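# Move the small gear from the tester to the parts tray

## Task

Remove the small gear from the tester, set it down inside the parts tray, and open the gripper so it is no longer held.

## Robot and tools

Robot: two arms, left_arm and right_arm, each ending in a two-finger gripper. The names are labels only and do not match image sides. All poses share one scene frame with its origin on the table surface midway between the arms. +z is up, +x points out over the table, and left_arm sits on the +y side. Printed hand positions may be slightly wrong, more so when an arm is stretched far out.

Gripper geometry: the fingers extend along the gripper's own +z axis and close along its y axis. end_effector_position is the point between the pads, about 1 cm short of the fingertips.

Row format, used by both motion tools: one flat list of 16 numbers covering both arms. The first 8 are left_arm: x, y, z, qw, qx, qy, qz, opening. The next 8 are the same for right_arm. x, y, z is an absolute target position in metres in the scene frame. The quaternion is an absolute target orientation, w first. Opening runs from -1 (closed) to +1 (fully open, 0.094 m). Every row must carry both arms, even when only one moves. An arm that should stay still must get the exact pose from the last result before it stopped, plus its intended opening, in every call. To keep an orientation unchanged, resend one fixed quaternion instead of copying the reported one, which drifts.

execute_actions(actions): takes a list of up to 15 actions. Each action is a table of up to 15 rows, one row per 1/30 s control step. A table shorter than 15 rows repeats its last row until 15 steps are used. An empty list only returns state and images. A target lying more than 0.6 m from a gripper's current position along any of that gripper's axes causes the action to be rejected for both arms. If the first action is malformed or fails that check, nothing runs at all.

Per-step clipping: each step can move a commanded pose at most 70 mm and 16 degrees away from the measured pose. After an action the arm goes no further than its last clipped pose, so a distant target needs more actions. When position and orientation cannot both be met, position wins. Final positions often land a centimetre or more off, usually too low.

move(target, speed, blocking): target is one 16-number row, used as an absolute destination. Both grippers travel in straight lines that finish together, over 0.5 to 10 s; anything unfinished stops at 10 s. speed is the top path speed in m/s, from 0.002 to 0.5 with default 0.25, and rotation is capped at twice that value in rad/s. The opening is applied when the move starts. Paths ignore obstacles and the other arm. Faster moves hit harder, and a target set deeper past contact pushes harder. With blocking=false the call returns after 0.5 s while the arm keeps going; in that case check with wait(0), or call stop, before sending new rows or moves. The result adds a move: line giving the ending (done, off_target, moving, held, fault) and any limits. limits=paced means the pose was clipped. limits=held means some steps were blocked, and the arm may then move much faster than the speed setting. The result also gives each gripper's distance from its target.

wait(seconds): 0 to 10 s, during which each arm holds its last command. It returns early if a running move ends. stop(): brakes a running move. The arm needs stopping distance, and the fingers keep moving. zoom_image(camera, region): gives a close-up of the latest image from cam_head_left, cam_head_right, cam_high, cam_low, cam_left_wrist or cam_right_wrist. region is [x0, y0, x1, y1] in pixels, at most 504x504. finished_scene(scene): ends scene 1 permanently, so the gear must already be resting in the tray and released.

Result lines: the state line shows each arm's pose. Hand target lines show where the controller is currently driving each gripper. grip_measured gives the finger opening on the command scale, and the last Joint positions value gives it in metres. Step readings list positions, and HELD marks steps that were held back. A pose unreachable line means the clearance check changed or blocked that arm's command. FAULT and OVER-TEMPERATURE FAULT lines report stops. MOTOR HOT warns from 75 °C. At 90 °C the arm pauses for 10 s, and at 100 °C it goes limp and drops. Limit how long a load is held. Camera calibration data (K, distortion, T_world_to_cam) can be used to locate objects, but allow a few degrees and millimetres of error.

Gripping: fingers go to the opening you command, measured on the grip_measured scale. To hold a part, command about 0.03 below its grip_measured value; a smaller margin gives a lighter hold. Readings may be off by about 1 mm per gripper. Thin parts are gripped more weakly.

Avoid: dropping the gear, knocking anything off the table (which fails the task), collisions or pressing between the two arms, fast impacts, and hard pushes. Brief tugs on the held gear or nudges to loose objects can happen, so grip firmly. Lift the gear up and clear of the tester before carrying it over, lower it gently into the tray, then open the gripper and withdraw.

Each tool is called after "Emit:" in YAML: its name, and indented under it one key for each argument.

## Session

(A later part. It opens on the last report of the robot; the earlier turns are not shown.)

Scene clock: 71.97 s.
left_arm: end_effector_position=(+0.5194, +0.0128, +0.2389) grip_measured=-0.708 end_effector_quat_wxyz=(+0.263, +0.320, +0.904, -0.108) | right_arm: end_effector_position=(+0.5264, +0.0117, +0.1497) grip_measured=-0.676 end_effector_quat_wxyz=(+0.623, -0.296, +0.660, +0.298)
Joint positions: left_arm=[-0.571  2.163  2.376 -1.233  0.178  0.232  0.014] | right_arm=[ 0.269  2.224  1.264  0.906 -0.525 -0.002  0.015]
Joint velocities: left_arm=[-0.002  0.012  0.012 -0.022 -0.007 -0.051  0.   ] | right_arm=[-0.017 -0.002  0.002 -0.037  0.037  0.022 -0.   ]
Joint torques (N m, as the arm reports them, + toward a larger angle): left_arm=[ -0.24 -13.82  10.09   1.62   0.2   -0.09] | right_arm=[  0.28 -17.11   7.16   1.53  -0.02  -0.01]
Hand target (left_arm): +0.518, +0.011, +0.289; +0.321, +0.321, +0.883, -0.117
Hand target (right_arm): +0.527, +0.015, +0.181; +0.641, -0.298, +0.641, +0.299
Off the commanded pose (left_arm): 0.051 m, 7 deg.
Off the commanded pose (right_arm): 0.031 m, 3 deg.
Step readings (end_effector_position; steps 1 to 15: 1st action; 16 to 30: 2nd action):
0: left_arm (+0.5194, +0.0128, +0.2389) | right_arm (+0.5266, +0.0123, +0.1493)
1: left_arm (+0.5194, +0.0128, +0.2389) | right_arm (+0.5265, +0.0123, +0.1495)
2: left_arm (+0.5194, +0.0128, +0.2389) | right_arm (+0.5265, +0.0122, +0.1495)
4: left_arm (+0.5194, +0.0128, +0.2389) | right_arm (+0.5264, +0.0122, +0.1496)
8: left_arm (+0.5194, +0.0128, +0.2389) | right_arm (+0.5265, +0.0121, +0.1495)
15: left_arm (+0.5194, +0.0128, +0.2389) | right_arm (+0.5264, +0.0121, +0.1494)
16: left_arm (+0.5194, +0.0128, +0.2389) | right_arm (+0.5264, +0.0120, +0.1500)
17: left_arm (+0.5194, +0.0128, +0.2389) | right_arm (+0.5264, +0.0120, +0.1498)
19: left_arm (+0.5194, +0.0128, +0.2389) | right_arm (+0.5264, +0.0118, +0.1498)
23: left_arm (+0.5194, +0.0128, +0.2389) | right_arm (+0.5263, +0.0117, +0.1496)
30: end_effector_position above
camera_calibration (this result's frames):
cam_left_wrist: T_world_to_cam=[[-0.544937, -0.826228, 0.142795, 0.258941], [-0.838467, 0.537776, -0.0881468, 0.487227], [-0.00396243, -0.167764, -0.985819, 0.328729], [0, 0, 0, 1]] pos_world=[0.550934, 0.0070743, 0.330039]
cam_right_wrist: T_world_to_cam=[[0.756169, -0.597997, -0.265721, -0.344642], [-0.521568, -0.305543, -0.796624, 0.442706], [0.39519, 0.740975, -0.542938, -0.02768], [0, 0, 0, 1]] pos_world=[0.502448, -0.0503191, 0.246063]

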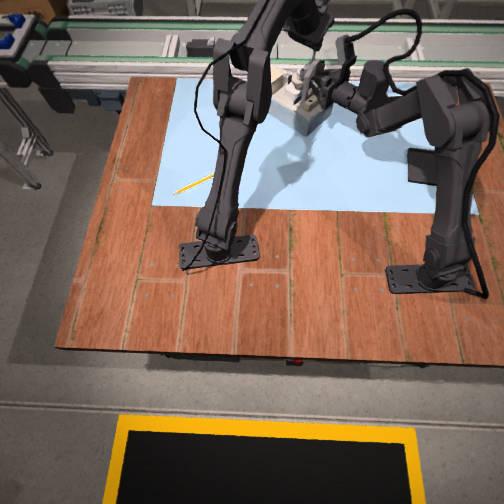

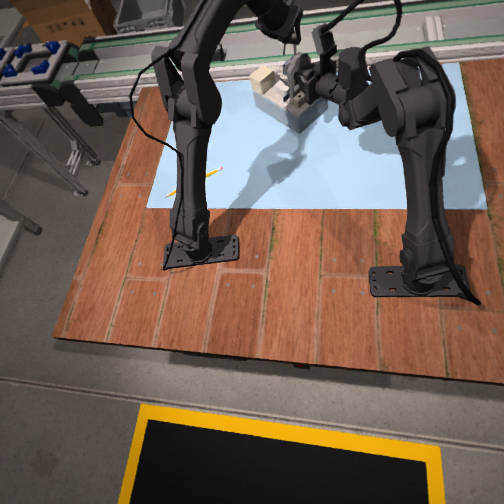

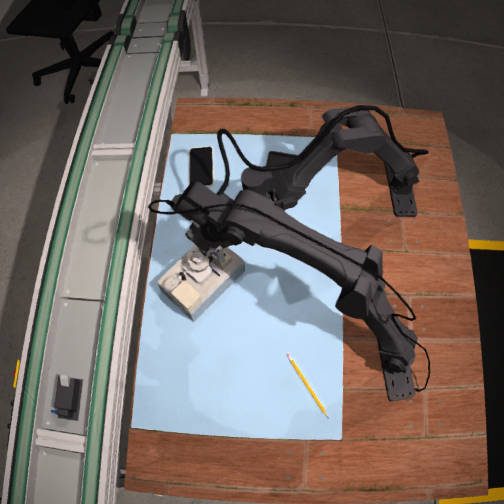

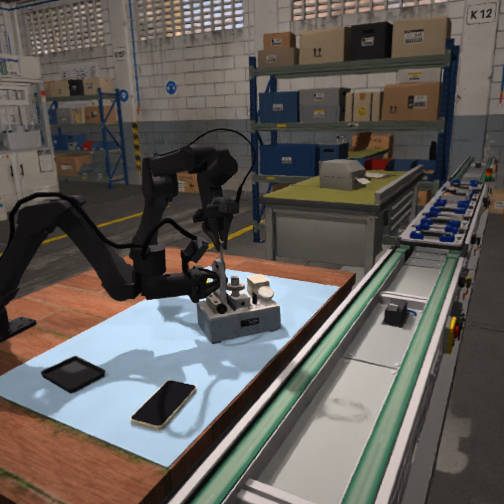

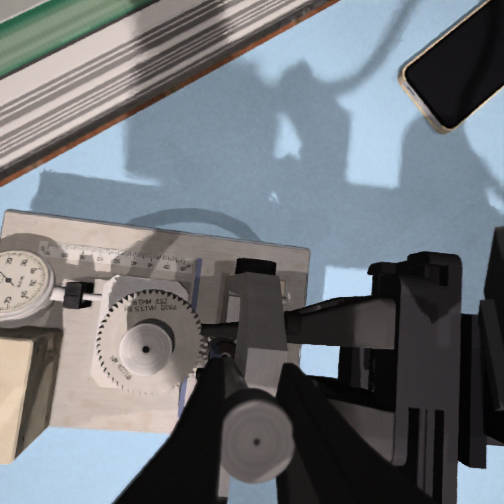

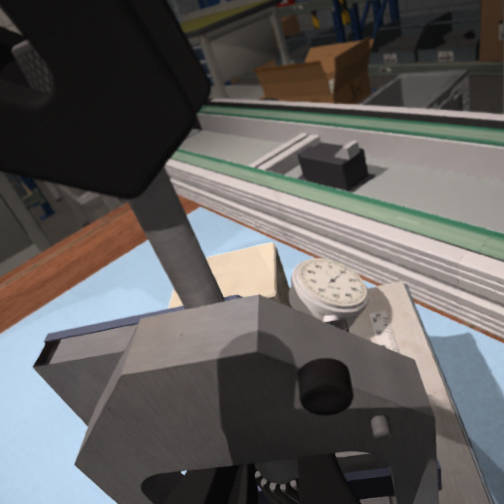

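Emit:
execute_actions:
  actions:
    - [[0.52,0.01,0.29,0.321,0.321,0.883,-0.117,-0.75,0.526,0.012,0.185,0.65,-0.295,0.632,0.303,-0.72]]
    - [[0.52,0.01,0.29,0.321,0.321,0.883,-0.117,-0.75,0.525,0.011,0.19,0.655,-0.292,0.627,0.306,-0.72]]

Scene clock: 74.70 s.
left_arm: end_effector_position=(+0.5194, +0.0128, +0.2389) grip_measured=-0.708 end_effector_quat_wxyz=(+0.263, +0.320, +0.904, -0.108) | right_arm: end_effector_position=(+0.5264, +0.0117, +0.1503) grip_measured=-0.676 end_effector_quat_wxyz=(+0.623, -0.294, +0.660, +0.300)
Joint positions: left_arm=[-0.571  2.163  2.376 -1.233  0.178  0.232  0.014] | right_arm=[ 0.269  2.224  1.264  0.908 -0.525  0.004  0.015]
Joint velocities: left_arm=[-0.007 -0.017  0.002 -0.007  0.022  0.007 -0.001] | right_arm=[ 0.022 -0.012 -0.002 -0.051 -0.022 -0.022 -0.002]
Joint torques (N m, as the arm reports them, + toward a larger angle): left_arm=[ -0.09 -13.72  10.41   1.57   0.16  -0.04] | right_arm=[ -0.1  -17.41   5.74   2.07  -0.07   0.16]
Hand target (left_arm): +0.518, +0.011, +0.289; +0.321, +0.321, +0.883, -0.117
Hand target (right_arm): +0.525, +0.011, +0.189; +0.654, -0.292, +0.627, +0.306
Off the commanded pose (left_arm): 0.051 m, 7 deg.
Off the commanded pose (right_arm): 0.040 m, 5 deg.
Step readings (end_effector_position; steps 1 to 15: 1st action; 16 to 30: 2nd action):
0: left_arm (+0.5194, +0.0128, +0.2389) | right_arm (+0.5264, +0.0117, +0.1497)
1: left_arm (+0.5194, +0.0128, +0.2389) | right_arm (+0.5264, +0.0117, +0.1499)
2: left_arm (+0.5194, +0.0128, +0.2389) | right_arm (+0.5264, +0.0117, +0.1500)
4: left_arm (+0.5194, +0.0128, +0.2389) | right_arm (+0.5264, +0.0117, +0.1500)
8: left_arm (+0.5194, +0.0128, +0.2389) | right_arm (+0.5264, +0.0117, +0.1500)
15: left_arm (+0.5194, +0.0128, +0.2389) | right_arm (+0.5264, +0.0117, +0.1500)
16: left_arm (+0.5194, +0.0128, +0.2389) | right_arm (+0.5264, +0.0117, +0.1502)
17: left_arm (+0.5194, +0.0128, +0.2389) | right_arm (+0.5264, +0.0117, +0.1503)
19: left_arm (+0.5194, +0.0128, +0.2389) | right_arm (+0.5264, +0.0117, +0.1503)
23: left_arm (+0.5194, +0.0128, +0.2389) | right_arm (+0.5264, +0.0117, +0.1503)
30: end_effector_position above
camera_calibration (this result's frames):
cam_left_wrist: T_world_to_cam=[[-0.544937, -0.826228, 0.142795, 0.258941], [-0.838467, 0.537776, -0.0881468, 0.487227], [-0.00396243, -0.167764, -0.985819, 0.328729], [0, 0, 0, 1]] pos_world=[0.550934, 0.0070743, 0.330039]
cam_right_wrist: T_world_to_cam=[[0.75543, -0.596912, -0.270226, -0.343446], [-0.523355, -0.301543, -0.796977, 0.444149], [0.39424, 0.743484, -0.540191, -0.0273175], [0, 0, 0, 1]] pos_world=[0.502666, -0.050767, 0.246412]

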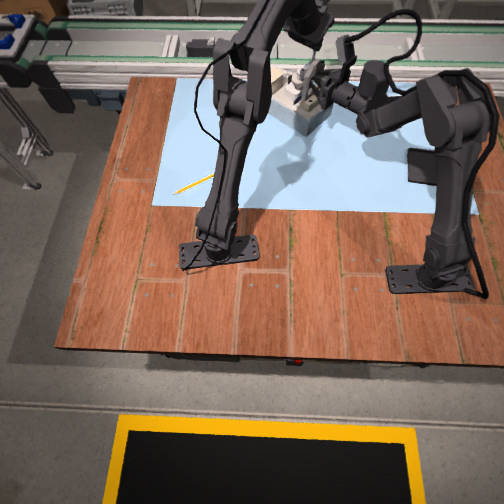

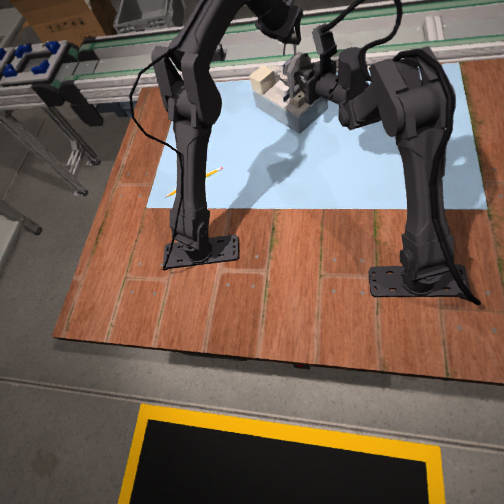

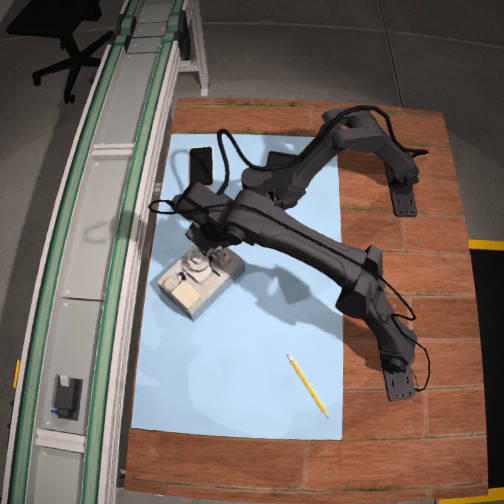

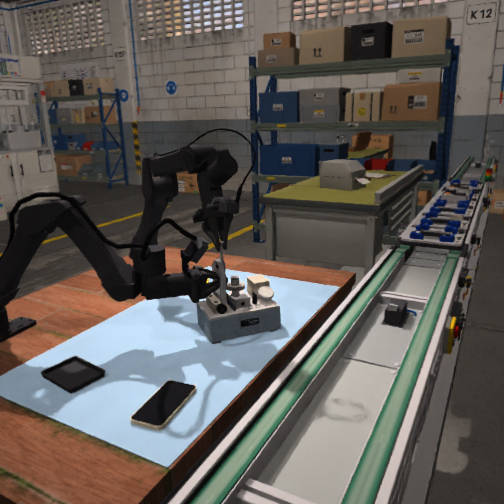

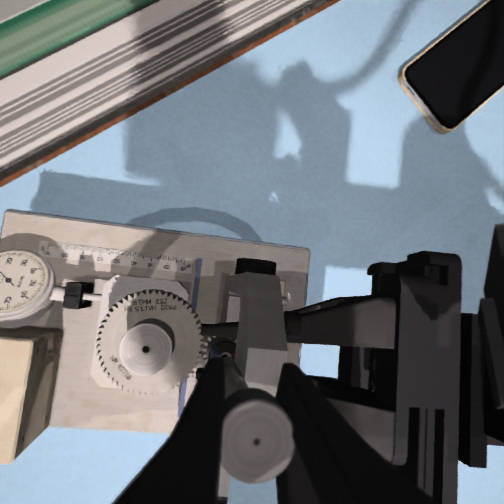

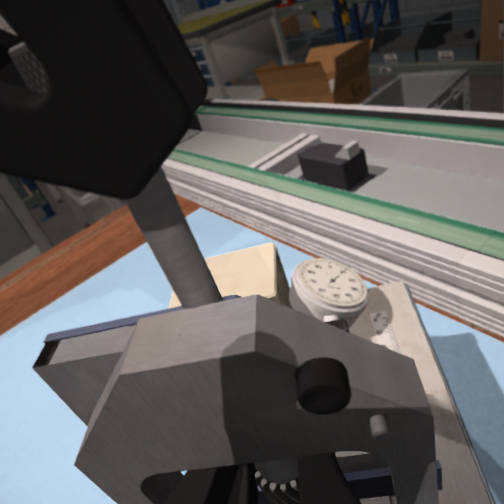

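Emit:
execute_actions:
  actions:
    - [[0.52,0.01,0.29,0.321,0.321,0.883,-0.117,-0.75,0.53,0.015,0.19,0.65,-0.295,0.632,0.303,-0.72]]
    - [[0.52,0.01,0.29,0.321,0.321,0.883,-0.117,-0.75,0.533,0.017,0.195,0.65,-0.295,0.632,0.303,-0.72]]

Scene clock: 77.80 s.
left_arm: end_effector_position=(+0.5194, +0.0128, +0.2389) grip_measured=-0.708 end_effector_quat_wxyz=(+0.263, +0.320, +0.904, -0.108) | right_arm: end_effector_position=(+0.5264, +0.0124, +0.1502) grip_measured=-0.676 end_effector_quat_wxyz=(+0.621, -0.296, +0.661, +0.301)
Joint positions: left_arm=[-0.571  2.163  2.376 -1.233  0.178  0.232  0.014] | right_arm=[ 0.269  2.224  1.269  0.9   -0.529  0.002  0.015]
Joint velocities: left_arm=[ 0.017 -0.002  0.017  0.022 -0.007 -0.022  0.   ] | right_arm=[-0.002 -0.012 -0.007 -0.007  0.007 -0.051  0.001]
Joint torques (N m, as the arm reports them, + toward a larger angle): left_arm=[  0.12 -13.79  10.1    1.6    0.21  -0.11] | right_arm=[  0.29 -17.43   8.77   1.6    0.02   0.08]
Hand target (left_arm): +0.517, +0.011, +0.289; +0.321, +0.321, +0.883, -0.117
Hand target (right_arm): +0.531, +0.016, +0.195; +0.650, -0.294, +0.632, +0.303
Off the commanded pose (left_arm): 0.051 m, 7 deg.
Off the commanded pose (right_arm): 0.046 m, 5 deg.
Step readings (end_effector_position; steps 1 to 15: 1st action; 16 to 30: 2nd action):
0: left_arm (+0.5194, +0.0128, +0.2389) | right_arm (+0.5264, +0.0117, +0.1503)
1: left_arm (+0.5194, +0.0128, +0.2389) | right_arm (+0.5264, +0.0117, +0.1502)
2: left_arm (+0.5194, +0.0128, +0.2389) | right_arm (+0.5264, +0.0117, +0.1502)
4: left_arm (+0.5194, +0.0128, +0.2389) | right_arm (+0.5264, +0.0117, +0.1502)
8: left_arm (+0.5194, +0.0128, +0.2389) | right_arm (+0.5264, +0.0117, +0.1502)
15: left_arm (+0.5194, +0.0128, +0.2389) | right_arm (+0.5264, +0.0117, +0.1502)
16: left_arm (+0.5194, +0.0128, +0.2389) | right_arm (+0.5266, +0.0119, +0.1505)
17: left_arm (+0.5194, +0.0128, +0.2389) | right_arm (+0.5265, +0.0122, +0.1503)
19: left_arm (+0.5194, +0.0128, +0.2389) | right_arm (+0.5265, +0.0124, +0.1503)
23: left_arm (+0.5194, +0.0128, +0.2389) | right_arm (+0.5264, +0.0124, +0.1502)
30: end_effector_position above
camera_calibration (this result's frames):
cam_left_wrist: T_world_to_cam=[[-0.544937, -0.826228, 0.142795, 0.258941], [-0.838467, 0.537776, -0.0881468, 0.487227], [-0.00396243, -0.167764, -0.985819, 0.328729], [0, 0, 0, 1]] pos_world=[0.550934, 0.0070743, 0.330039]
cam_right_wrist: T_world_to_cam=[[0.757283, -0.594331, -0.270728, -0.344021], [-0.524103, -0.305712, -0.794893, 0.444414], [0.389665, 0.743848, -0.543002, -0.0250917], [0, 0, 0, 1]] pos_world=[0.503217, -0.0499352, 0.246501]

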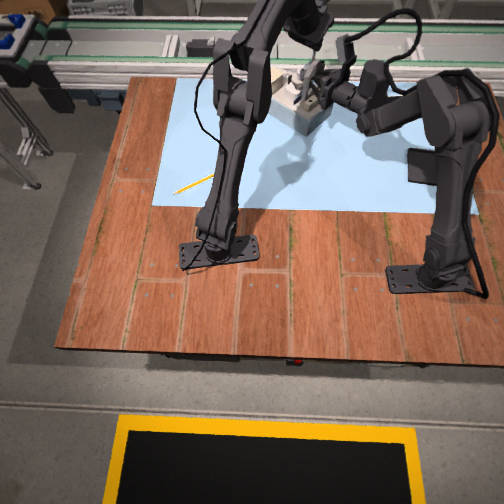

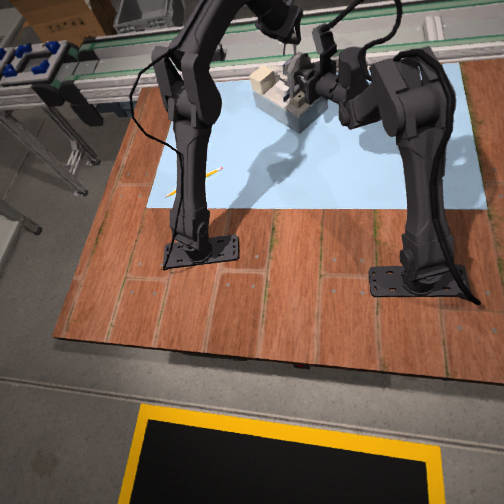

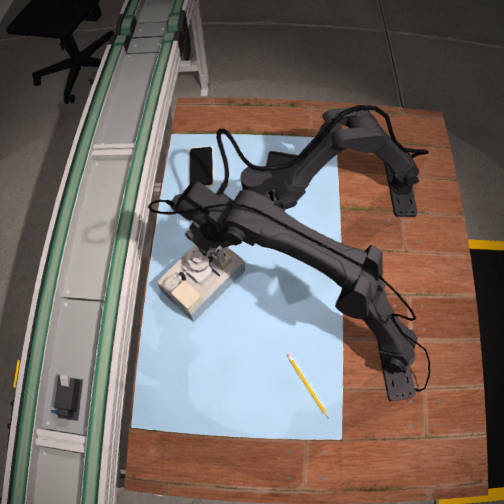

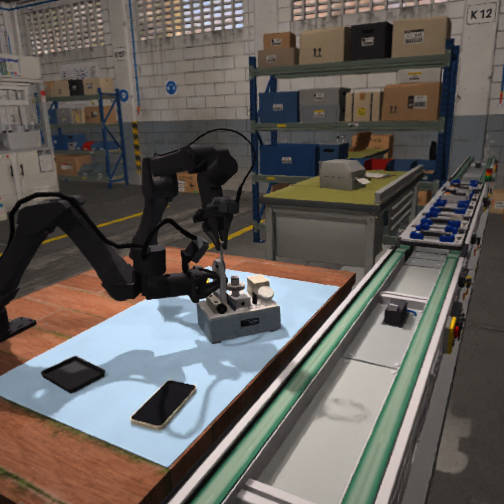

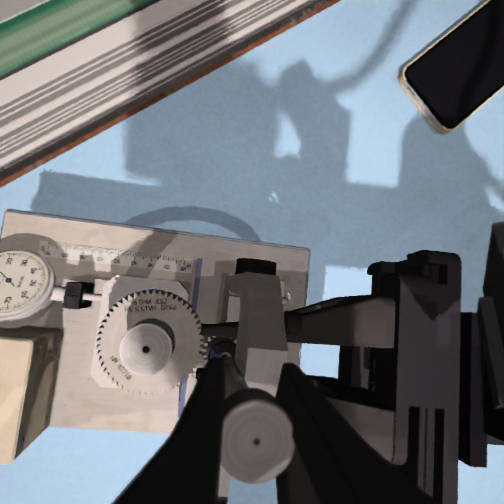

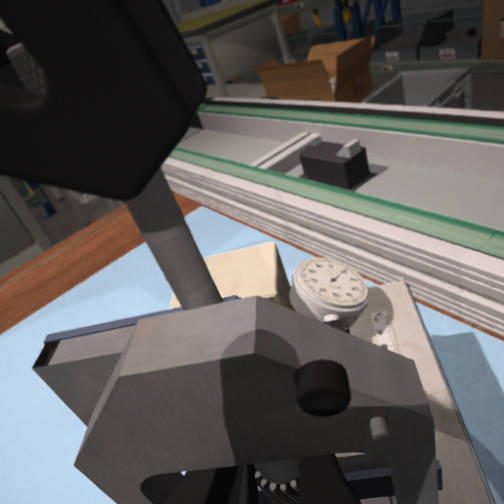

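Emit:
zoom_image:
  camera: "cam_low"
  region: [185, 250, 255, 320]

Emit:
zoom_image:
  camera: "cam_head_right"
  region: [250, 30, 350, 130]

Region (185, 250, 255, 320) of cam_low's 504x504 image, scaled by 7.200, with more detail than that image has.

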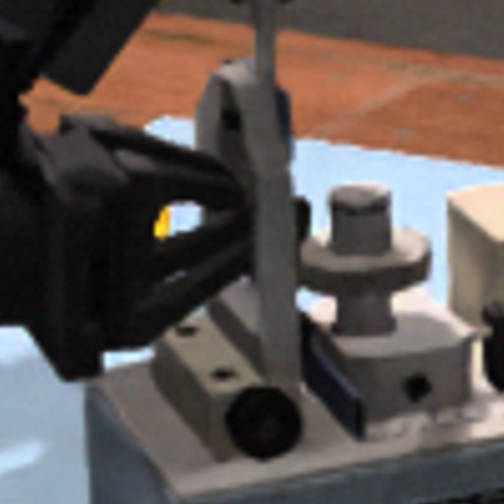

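Region (250, 30, 350, 130) of cam_head_right's 504x504 image, scaled by 5.040, with more detail than that image has.

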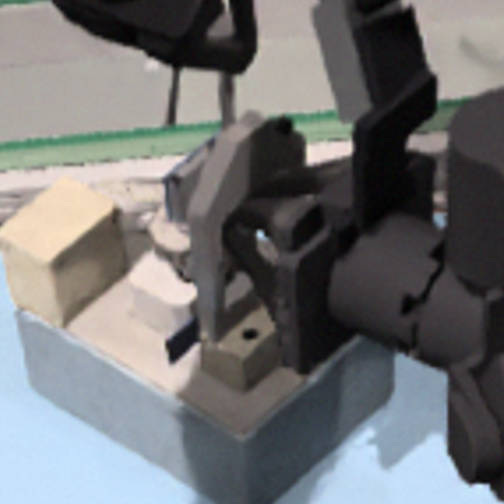

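Emit:
execute_actions:
  actions:
    - [[0.52,0.01,0.27,0.321,0.321,0.883,-0.117,-0.75,0.53,0.016,0.18,0.645,-0.297,0.637,0.301,-0.72]]
    - [[0.52,0.01,0.25,0.321,0.321,0.883,-0.117,-0.75,0.529,0.015,0.166,0.641,-0.299,0.641,0.299,-0.72]]
    - [[0.52,0.01,0.24,0.321,0.321,0.883,-0.117,-0.75,0.529,0.015,0.166,0.641,-0.299,0.641,0.299,-0.72]]
    - [[0.52,0.01,0.24,0.321,0.321,0.883,-0.117,-0.75,0.529,0.015,0.166,0.641,-0.299,0.641,0.299,-0.45]]
    - [[0.52,0.01,0.24,0.321,0.321,0.883,-0.117,-0.75,0.527,0.013,0.164,0.668,-0.286,0.612,0.312,-0.45]]
    - [[0.52,0.01,0.24,0.321,0.321,0.883,-0.117,-0.75,0.526,0.012,0.162,0.694,-0.272,0.583,0.324,-0.45]]
    - [[0.52,0.01,0.24,0.321,0.321,0.883,-0.117,-0.75,0.526,0.012,0.162,0.694,-0.272,0.583,0.324,-0.45]]

Emit:
zoom_image:
  camera: "cam_low"
  region: [185, 250, 255, 320]

Scene clock: 91.10 s.
left_arm: end_effector_position=(+0.5202, +0.0121, +0.2224) grip_measured=-0.708 end_effector_quat_wxyz=(+0.298, +0.320, +0.892, -0.111) | right_arm: end_effector_position=(+0.5272, +0.0123, +0.1460) grip_measured=-0.451 end_effector_quat_wxyz=(+0.678, -0.273, +0.600, +0.325)
Joint positions: left_arm=[-0.571  2.028  2.054 -0.972  0.18   0.233  0.014] | right_arm=[ 0.269  2.368  1.269  1.251 -0.527  0.098  0.026]
Joint velocities: left_arm=[-0.012 -0.007  0.007  0.037 -0.095  0.037 -0.001] | right_arm=[-0.022  0.002 -0.012  0.007 -0.022 -0.066 -0.001]
Joint torques (N m, as the arm reports them, + toward a larger angle): left_arm=[  0.2  -11.56   5.48   1.84   0.22  -0.05] | right_arm=[  0.17 -15.38   4.91   1.84   0.12   0.02]
Hand target (left_arm): +0.520, +0.010, +0.240; +0.321, +0.321, +0.883, -0.117
Hand target (right_arm): +0.526, +0.012, +0.162; +0.694, -0.272, +0.583, +0.324
Off the commanded pose (left_arm): 0.018 m, 3 deg.
Off the commanded pose (right_arm): 0.016 m, 3 deg.
Step readings (end_effector_position; steps 1 to 15: 1st action; 16 to 30: 2nd action; 31 to 45: 3rd action; 46 to 60: 4th action; 61 to 75: 5th action; 76 to 90: 6th action; 91 to 105: 7th action):
0: left_arm (+0.5194, +0.0128, +0.2389) | right_arm (+0.5264, +0.0124, +0.1502)
1: left_arm (+0.5193, +0.0129, +0.2366) | right_arm (+0.5264, +0.0124, +0.1502)
2: left_arm (+0.5192, +0.0129, +0.2345) | right_arm (+0.5264, +0.0125, +0.1502)
4: left_arm (+0.5194, +0.0128, +0.2287) | right_arm (+0.5264, +0.0125, +0.1502)
8: left_arm (+0.5197, +0.0126, +0.2258) | right_arm (+0.5265, +0.0124, +0.1502)
15: left_arm (+0.5197, +0.0126, +0.2264) | right_arm (+0.5265, +0.0124, +0.1502)
16: left_arm (+0.5195, +0.0127, +0.2245) | right_arm (+0.5265, +0.0124, +0.1497)
17: left_arm (+0.5195, +0.0127, +0.2229) | right_arm (+0.5265, +0.0125, +0.1495)
19: left_arm (+0.5197, +0.0125, +0.2228) | right_arm (+0.5266, +0.0125, +0.1498)
23: left_arm (+0.5200, +0.0123, +0.2230) | right_arm (+0.5266, +0.0125, +0.1499)
30: left_arm (+0.5201, +0.0123, +0.2229) | right_arm (+0.5266, +0.0125, +0.1499)
31: left_arm (+0.5200, +0.0123, +0.2222) | right_arm (+0.5266, +0.0125, +0.1499)
32: left_arm (+0.5199, +0.0123, +0.2222) | right_arm (+0.5266, +0.0126, +0.1499)
34: left_arm (+0.5201, +0.0122, +0.2224) | right_arm (+0.5266, +0.0126, +0.1499)
38: left_arm (+0.5202, +0.0122, +0.2225) | right_arm (+0.5266, +0.0126, +0.1499)
45: left_arm (+0.5202, +0.0122, +0.2223) | right_arm (+0.5266, +0.0126, +0.1499)
46: left_arm (+0.5202, +0.0122, +0.2223) | right_arm (+0.5266, +0.0125, +0.1499)
47: left_arm (+0.5202, +0.0121, +0.2223) | right_arm (+0.5268, +0.0124, +0.1492)
49: left_arm (+0.5202, +0.0121, +0.2223) | right_arm (+0.5268, +0.0124, +0.1488)
53: left_arm (+0.5202, +0.0121, +0.2223) | right_arm (+0.5268, +0.0124, +0.1488)
60: left_arm (+0.5202, +0.0121, +0.2223) | right_arm (+0.5268, +0.0124, +0.1488)
61: left_arm (+0.5202, +0.0121, +0.2224) | right_arm (+0.5271, +0.0126, +0.1492)
62: left_arm (+0.5202, +0.0121, +0.2224) | right_arm (+0.5276, +0.0128, +0.1487)
64: left_arm (+0.5202, +0.0121, +0.2224) | right_arm (+0.5283, +0.0131, +0.1456)
68: left_arm (+0.5202, +0.0121, +0.2224) | right_arm (+0.5289, +0.0133, +0.1400)
75: left_arm (+0.5202, +0.0121, +0.2224) | right_arm (+0.5287, +0.0132, +0.1468)
76: left_arm (+0.5202, +0.0121, +0.2224) | right_arm (+0.5287, +0.0132, +0.1482)
77: left_arm (+0.5202, +0.0121, +0.2224) | right_arm (+0.5284, +0.0131, +0.1509)
79: left_arm (+0.5202, +0.0121, +0.2224) | right_arm (+0.5281, +0.0129, +0.1499)
83: left_arm (+0.5202, +0.0121, +0.2224) | right_arm (+0.5280, +0.0128, +0.1408)
90: left_arm (+0.5202, +0.0121, +0.2224) | right_arm (+0.5275, +0.0124, +0.1437)
91: left_arm (+0.5202, +0.0121, +0.2224) | right_arm (+0.5275, +0.0124, +0.1442)
92: left_arm (+0.5202, +0.0121, +0.2224) | right_arm (+0.5274, +0.0124, +0.1446)
94: left_arm (+0.5202, +0.0121, +0.2224) | right_arm (+0.5274, +0.0124, +0.1452)
98: left_arm (+0.5202, +0.0121, +0.2224) | right_arm (+0.5273, +0.0123, +0.1458)
105: end_effector_position above
camera_calibration (this result's frames):
cam_left_wrist: T_world_to_cam=[[-0.555273, -0.821394, 0.130319, 0.269257], [-0.829354, 0.535206, -0.160393, 0.498209], [0.0619984, -0.197143, -0.978412, 0.276721], [0, 0, 0, 1]] pos_world=[0.545547, 0.00907521, 0.315568]
cam_right_wrist: T_world_to_cam=[[0.790261, -0.558609, -0.251879, -0.366391], [-0.420748, -0.195823, -0.88579, 0.398906], [0.445487, 0.805984, -0.389785, -0.0801762], [0, 0, 0, 1]] pos_world=[0.493101, -0.0619334, 0.229809]

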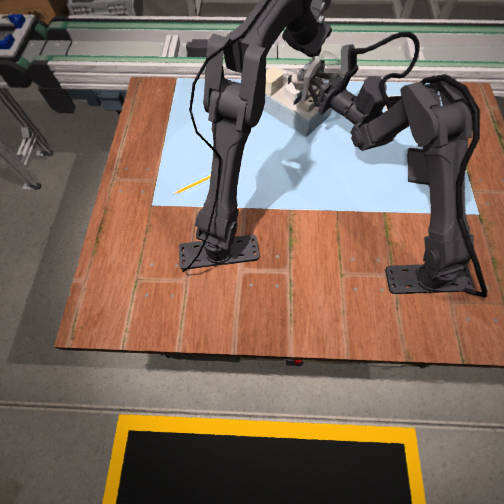

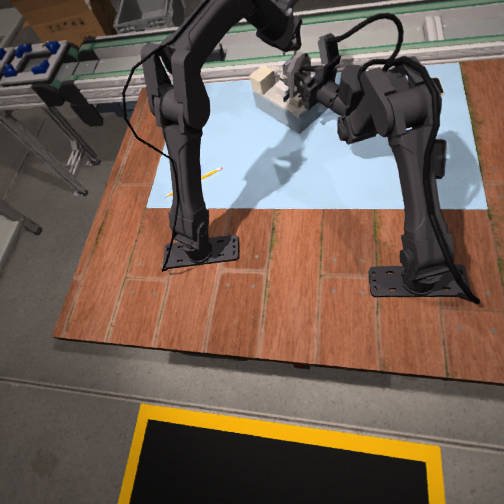

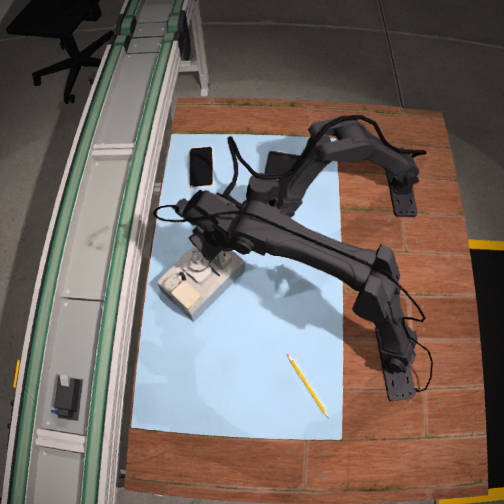

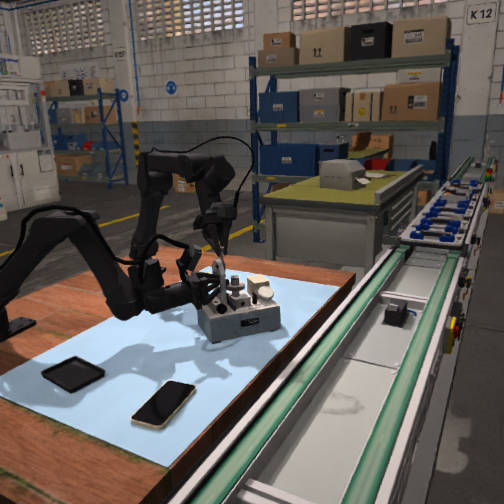

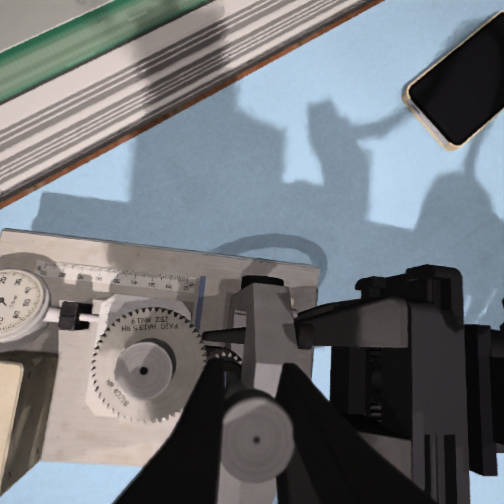

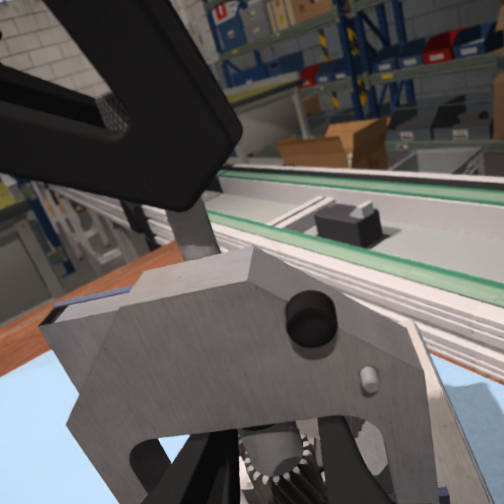

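Region (185, 250, 255, 320) of cam_low's 504x504 image, scaled by 7.200, with more detail than that image has.

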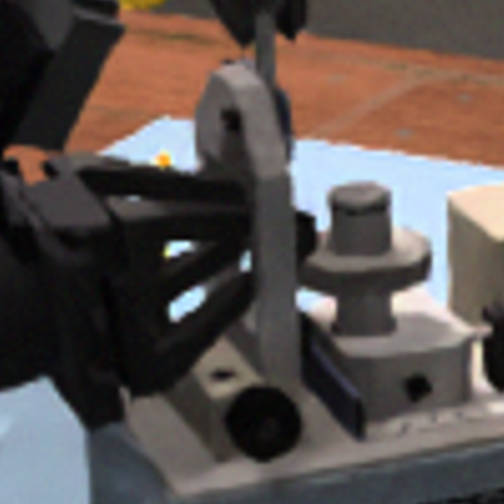

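Close, lift plunger, lift gear.

Emit:
execute_actions:
  actions:
    - [[0.52,0.01,0.255,0.321,0.321,0.883,-0.117,-0.75,0.526,0.013,0.162,0.694,-0.272,0.583,0.324,-0.72]]
    - [[0.52,0.01,0.27,0.321,0.321,0.883,-0.117,-0.75,0.526,0.013,0.162,0.694,-0.272,0.583,0.324,-0.72]]
    - [[0.52,0.01,0.28,0.321,0.321,0.883,-0.117,-0.75,0.526,0.013,0.162,0.694,-0.272,0.583,0.324,-0.72]]
    - [[0.52,0.01,0.29,0.321,0.321,0.883,-0.117,-0.75,0.528,0.014,0.168,0.694,-0.272,0.583,0.324,-0.72]]
    - [[0.52,0.01,0.29,0.321,0.321,0.883,-0.117,-0.75,0.53,0.015,0.173,0.694,-0.272,0.583,0.324,-0.72]]
    - [[0.52,0.01,0.29,0.321,0.321,0.883,-0.117,-0.75,0.53,0.015,0.178,0.694,-0.272,0.583,0.324,-0.72]]

Scene clock: 97.43 s.
left_arm: end_effector_position=(+0.5194, +0.0128, +0.2397) grip_measured=-0.708 end_effector_quat_wxyz=(+0.264, +0.320, +0.903, -0.108) | right_arm: end_effector_position=(+0.5274, +0.0127, +0.1468) grip_measured=-0.644 end_effector_quat_wxyz=(+0.674, -0.273, +0.604, +0.326)
Joint positions: left_arm=[-0.571  2.162  2.378 -1.234  0.179  0.233  0.014] | right_arm=[ 0.269  2.358  1.269  1.23  -0.529  0.098  0.017]
Joint velocities: left_arm=[ 0.007 -0.002  0.012 -0.051  0.007 -0.051 -0.001] | right_arm=[-0.007  0.012 -0.012  0.051 -0.007 -0.007 -0.001]
Joint torques (N m, as the arm reports them, + toward a larger angle): left_arm=[ -0.17 -13.58  10.15   1.63   0.21  -0.02] | right_arm=[  0.38 -17.41   6.46   1.55   0.17  -0.01]
Hand target (left_arm): +0.518, +0.011, +0.289; +0.321, +0.321, +0.883, -0.117
Hand target (right_arm): +0.529, +0.015, +0.178; +0.694, -0.271, +0.583, +0.324
Off the commanded pose (left_arm): 0.050 m, 7 deg.
Off the commanded pose (right_arm): 0.031 m, 3 deg.
Step readings (end_effector_position; steps 1 to 15: 1st action; 16 to 30: 2nd action; 31 to 45: 3rd action; 46 to 60: 4th action; 61 to 75: 5th action; 76 to 90: 6th action):
0: left_arm (+0.5202, +0.0121, +0.2224) | right_arm (+0.5272, +0.0123, +0.1461)
1: left_arm (+0.5201, +0.0122, +0.2237) | right_arm (+0.5272, +0.0123, +0.1461)
2: left_arm (+0.5201, +0.0122, +0.2237) | right_arm (+0.5271, +0.0124, +0.1462)
4: left_arm (+0.5201, +0.0122, +0.2238) | right_arm (+0.5270, +0.0125, +0.1463)
8: left_arm (+0.5199, +0.0123, +0.2237) | right_arm (+0.5270, +0.0125, +0.1463)
15: left_arm (+0.5199, +0.0123, +0.2237) | right_arm (+0.5270, +0.0125, +0.1463)
16: left_arm (+0.5201, +0.0123, +0.2250) | right_arm (+0.5269, +0.0125, +0.1463)
17: left_arm (+0.5202, +0.0123, +0.2261) | right_arm (+0.5269, +0.0125, +0.1463)
19: left_arm (+0.5199, +0.0125, +0.2282) | right_arm (+0.5269, +0.0125, +0.1463)
23: left_arm (+0.5198, +0.0125, +0.2295) | right_arm (+0.5269, +0.0125, +0.1463)
30: left_arm (+0.5198, +0.0125, +0.2295) | right_arm (+0.5269, +0.0125, +0.1463)
31: left_arm (+0.5198, +0.0125, +0.2305) | right_arm (+0.5269, +0.0125, +0.1463)
32: left_arm (+0.5199, +0.0125, +0.2312) | right_arm (+0.5269, +0.0125, +0.1463)
34: left_arm (+0.5197, +0.0126, +0.2330) | right_arm (+0.5269, +0.0125, +0.1463)
38: left_arm (+0.5197, +0.0126, +0.2343) | right_arm (+0.5269, +0.0125, +0.1463)
45: left_arm (+0.5196, +0.0127, +0.2341) | right_arm (+0.5269, +0.0125, +0.1463)
46: left_arm (+0.5197, +0.0126, +0.2352) | right_arm (+0.5269, +0.0125, +0.1463)
47: left_arm (+0.5198, +0.0126, +0.2363) | right_arm (+0.5269, +0.0125, +0.1463)
49: left_arm (+0.5195, +0.0127, +0.2383) | right_arm (+0.5269, +0.0125, +0.1463)
53: left_arm (+0.5195, +0.0127, +0.2396) | right_arm (+0.5269, +0.0125, +0.1463)
60: left_arm (+0.5193, +0.0128, +0.2395) | right_arm (+0.5269, +0.0125, +0.1463)
61: left_arm (+0.5194, +0.0128, +0.2397) | right_arm (+0.5269, +0.0125, +0.1463)
62: left_arm (+0.5194, +0.0128, +0.2397) | right_arm (+0.5269, +0.0125, +0.1463)
64: left_arm (+0.5194, +0.0128, +0.2397) | right_arm (+0.5269, +0.0125, +0.1463)
68: left_arm (+0.5194, +0.0128, +0.2397) | right_arm (+0.5269, +0.0125, +0.1463)
75: left_arm (+0.5194, +0.0128, +0.2397) | right_arm (+0.5269, +0.0125, +0.1463)
76: left_arm (+0.5194, +0.0128, +0.2397) | right_arm (+0.5269, +0.0125, +0.1468)
77: left_arm (+0.5194, +0.0128, +0.2397) | right_arm (+0.5271, +0.0126, +0.1468)
79: left_arm (+0.5194, +0.0128, +0.2397) | right_arm (+0.5272, +0.0126, +0.1468)
83: left_arm (+0.5194, +0.0128, +0.2397) | right_arm (+0.5273, +0.0127, +0.1469)
90: end_effector_position above
camera_calibration (this result's frames):
cam_left_wrist: T_world_to_cam=[[-0.545569, -0.82584, 0.14263, 0.259123], [-0.838062, 0.538146, -0.0897325, 0.487449], [-0.00265087, -0.168488, -0.9857, 0.32879], [0, 0, 0, 1]] pos_world=[0.550753, 0.0070727, 0.33087]
cam_right_wrist: T_world_to_cam=[[0.788541, -0.558065, -0.258393, -0.364236], [-0.43006, -0.200052, -0.880356, 0.403915], [0.439604, 0.805321, -0.397751, -0.0759315], [0, 0, 0, 1]] pos_world=[0.494302, -0.0613144, 0.231271]

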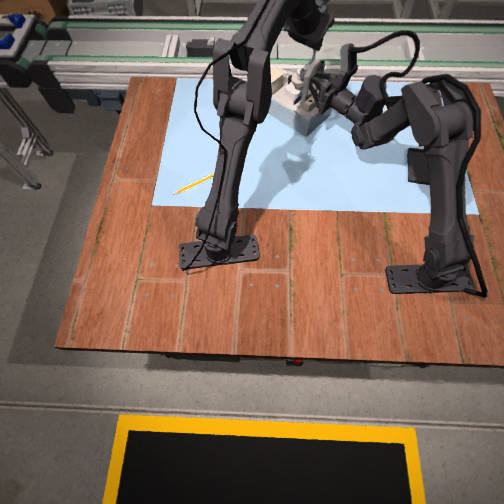

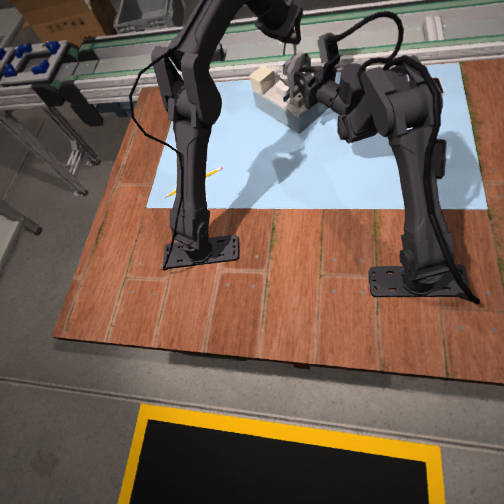

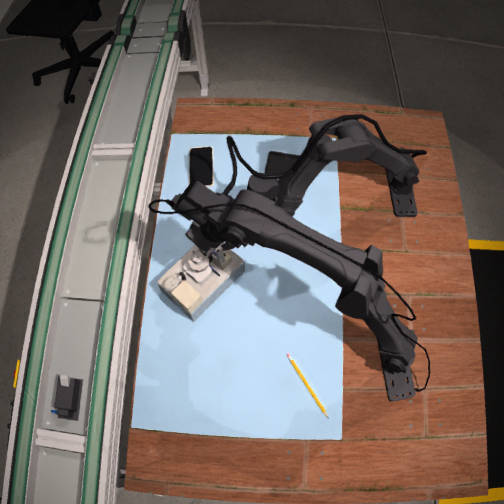

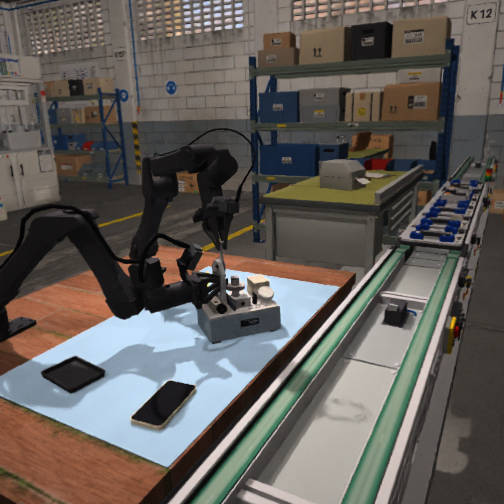

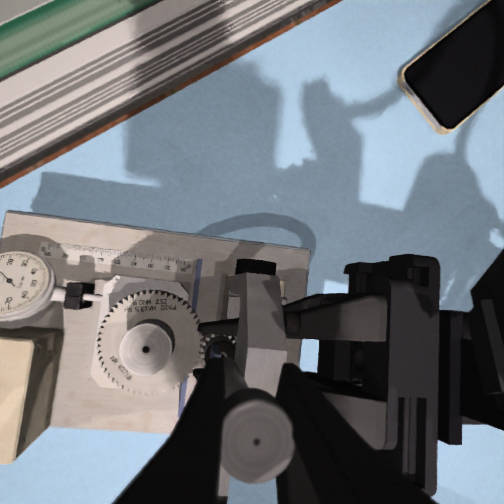

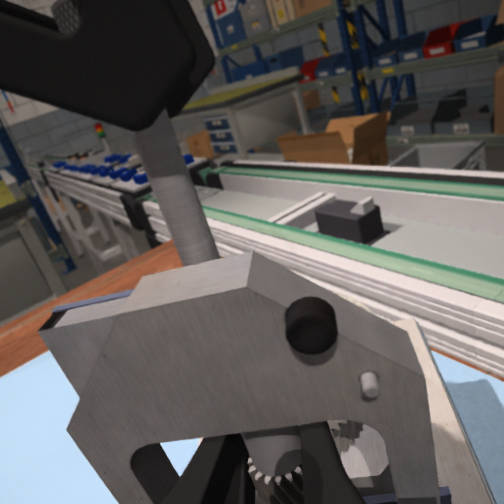

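Emit:
execute_actions:
  actions:
    - [[0.52,0.01,0.29,0.321,0.321,0.883,-0.117,-0.75,0.531,0.016,0.185,0.704,-0.266,0.571,0.329,-0.72]]
    - [[0.52,0.01,0.29,0.321,0.321,0.883,-0.117,-0.75,0.532,0.016,0.192,0.714,-0.261,0.558,0.333,-0.72]]
    - [[0.52,0.01,0.29,0.321,0.321,0.883,-0.117,-0.75,0.532,0.016,0.198,0.714,-0.261,0.558,0.333,-0.72]]

Scene clock: 101.87 s.
left_arm: end_effector_position=(+0.5194, +0.0128, +0.2397) grip_measured=-0.708 end_effector_quat_wxyz=(+0.264, +0.320, +0.903, -0.108) | right_arm: end_effector_position=(+0.5285, +0.0110, +0.1514) grip_measured=-0.644 end_effector_quat_wxyz=(+0.676, -0.258, +0.603, +0.334)
Joint positions: left_arm=[-0.571  2.162  2.378 -1.234  0.179  0.233  0.014] | right_arm=[ 0.269  2.358  1.269  1.25  -0.516  0.134  0.017]
Joint velocities: left_arm=[-0.002 -0.012  0.007 -0.007 -0.081  0.051  0.   ] | right_arm=[ 0.007 -0.007 -0.012 -0.037  0.022  0.007  0.   ]
Joint torques (N m, as the arm reports them, + toward a larger angle): left_arm=[ -0.11 -13.57  10.06   1.65   0.25  -0.03] | right_arm=[  0.62 -16.95   8.09   1.91   0.16   0.01]
Hand target (left_arm): +0.518, +0.011, +0.289; +0.321, +0.321, +0.883, -0.117
Hand target (right_arm): +0.530, +0.015, +0.198; +0.714, -0.260, +0.558, +0.333
Off the commanded pose (left_arm): 0.050 m, 7 deg.
Off the commanded pose (right_arm): 0.047 m, 7 deg.
Step readings (end_effector_position; steps 1 to 15: 1st action; 16 to 30: 2nd action; 31 to 45: 3rd action):
0: left_arm (+0.5194, +0.0128, +0.2397) | right_arm (+0.5274, +0.0127, +0.1468)
1: left_arm (+0.5194, +0.0128, +0.2397) | right_arm (+0.5274, +0.0127, +0.1468)
2: left_arm (+0.5194, +0.0128, +0.2397) | right_arm (+0.5274, +0.0127, +0.1468)
4: left_arm (+0.5194, +0.0128, +0.2397) | right_arm (+0.5274, +0.0127, +0.1469)
8: left_arm (+0.5194, +0.0128, +0.2397) | right_arm (+0.5275, +0.0126, +0.1469)
15: left_arm (+0.5194, +0.0128, +0.2397) | right_arm (+0.5275, +0.0126, +0.1469)
16: left_arm (+0.5194, +0.0128, +0.2397) | right_arm (+0.5275, +0.0125, +0.1477)
17: left_arm (+0.5194, +0.0128, +0.2397) | right_arm (+0.5274, +0.0124, +0.1485)
19: left_arm (+0.5194, +0.0128, +0.2397) | right_arm (+0.5275, +0.0121, +0.1498)
23: left_arm (+0.5194, +0.0128, +0.2397) | right_arm (+0.5277, +0.0118, +0.1503)
30: left_arm (+0.5194, +0.0128, +0.2397) | right_arm (+0.5283, +0.0111, +0.1514)
31: left_arm (+0.5194, +0.0128, +0.2397) | right_arm (+0.5283, +0.0111, +0.1514)
32: left_arm (+0.5194, +0.0128, +0.2397) | right_arm (+0.5284, +0.0110, +0.1514)
34: left_arm (+0.5194, +0.0128, +0.2397) | right_arm (+0.5284, +0.0110, +0.1514)
38: left_arm (+0.5194, +0.0128, +0.2397) | right_arm (+0.5284, +0.0110, +0.1514)
45: end_effector_position above
camera_calibration (this result's frames):
cam_left_wrist: T_world_to_cam=[[-0.545569, -0.82584, 0.14263, 0.259123], [-0.838062, 0.538146, -0.0897325, 0.487449], [-0.00265087, -0.168488, -0.9857, 0.32879], [0, 0, 0, 1]] pos_world=[0.550753, 0.0070727, 0.33087]
cam_right_wrist: T_world_to_cam=[[0.781567, -0.556086, -0.282703, -0.357556], [-0.439369, -0.168998, -0.882267, 0.412955], [0.44284, 0.813762, -0.37641, -0.0782443], [0, 0, 0, 1]] pos_world=[0.495543, -0.0653709, 0.233802]

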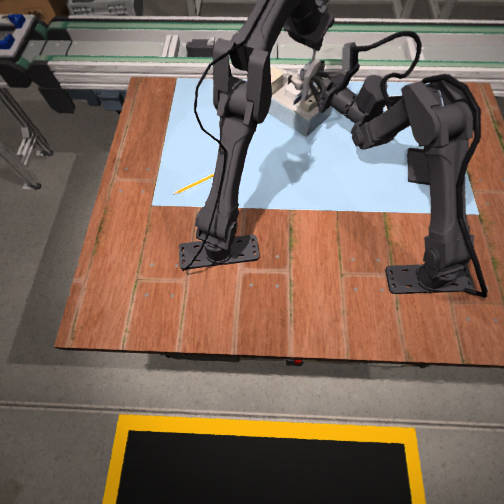

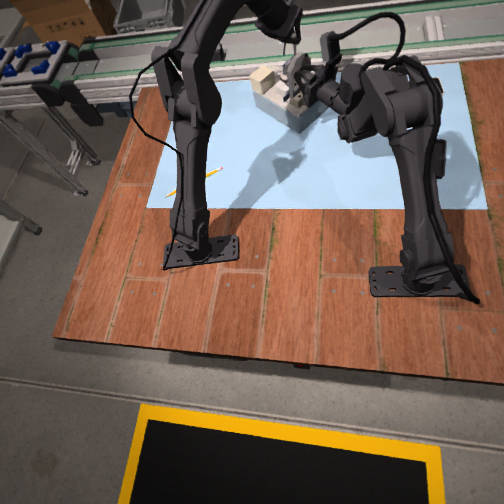

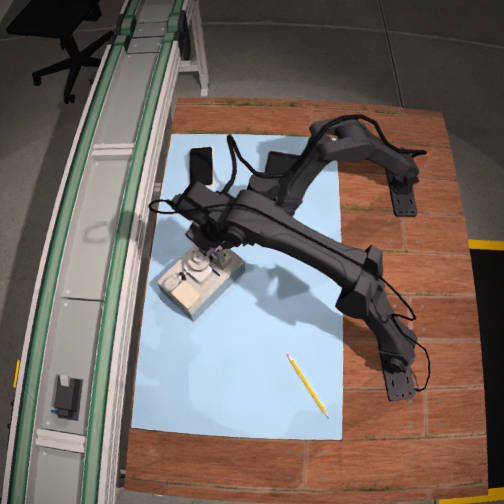

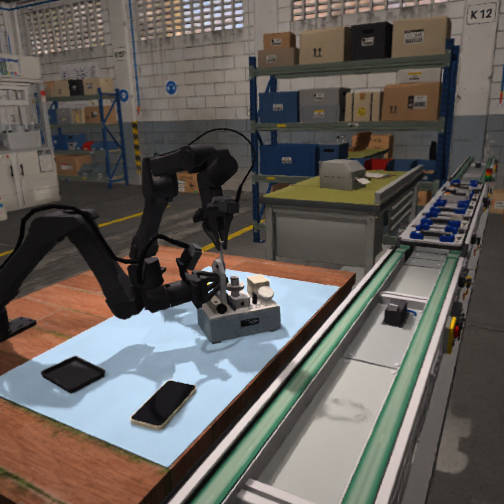

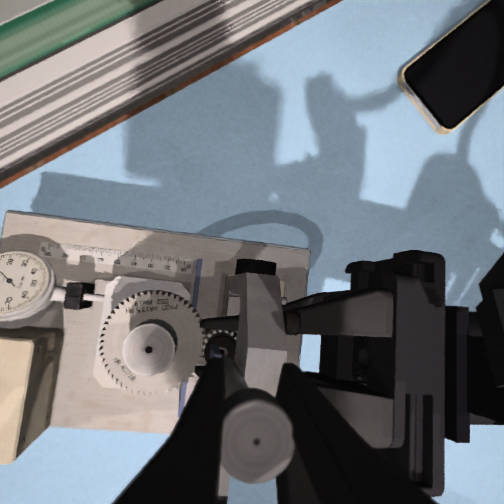

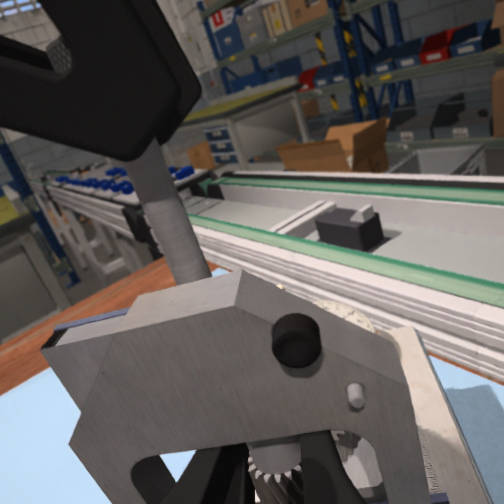

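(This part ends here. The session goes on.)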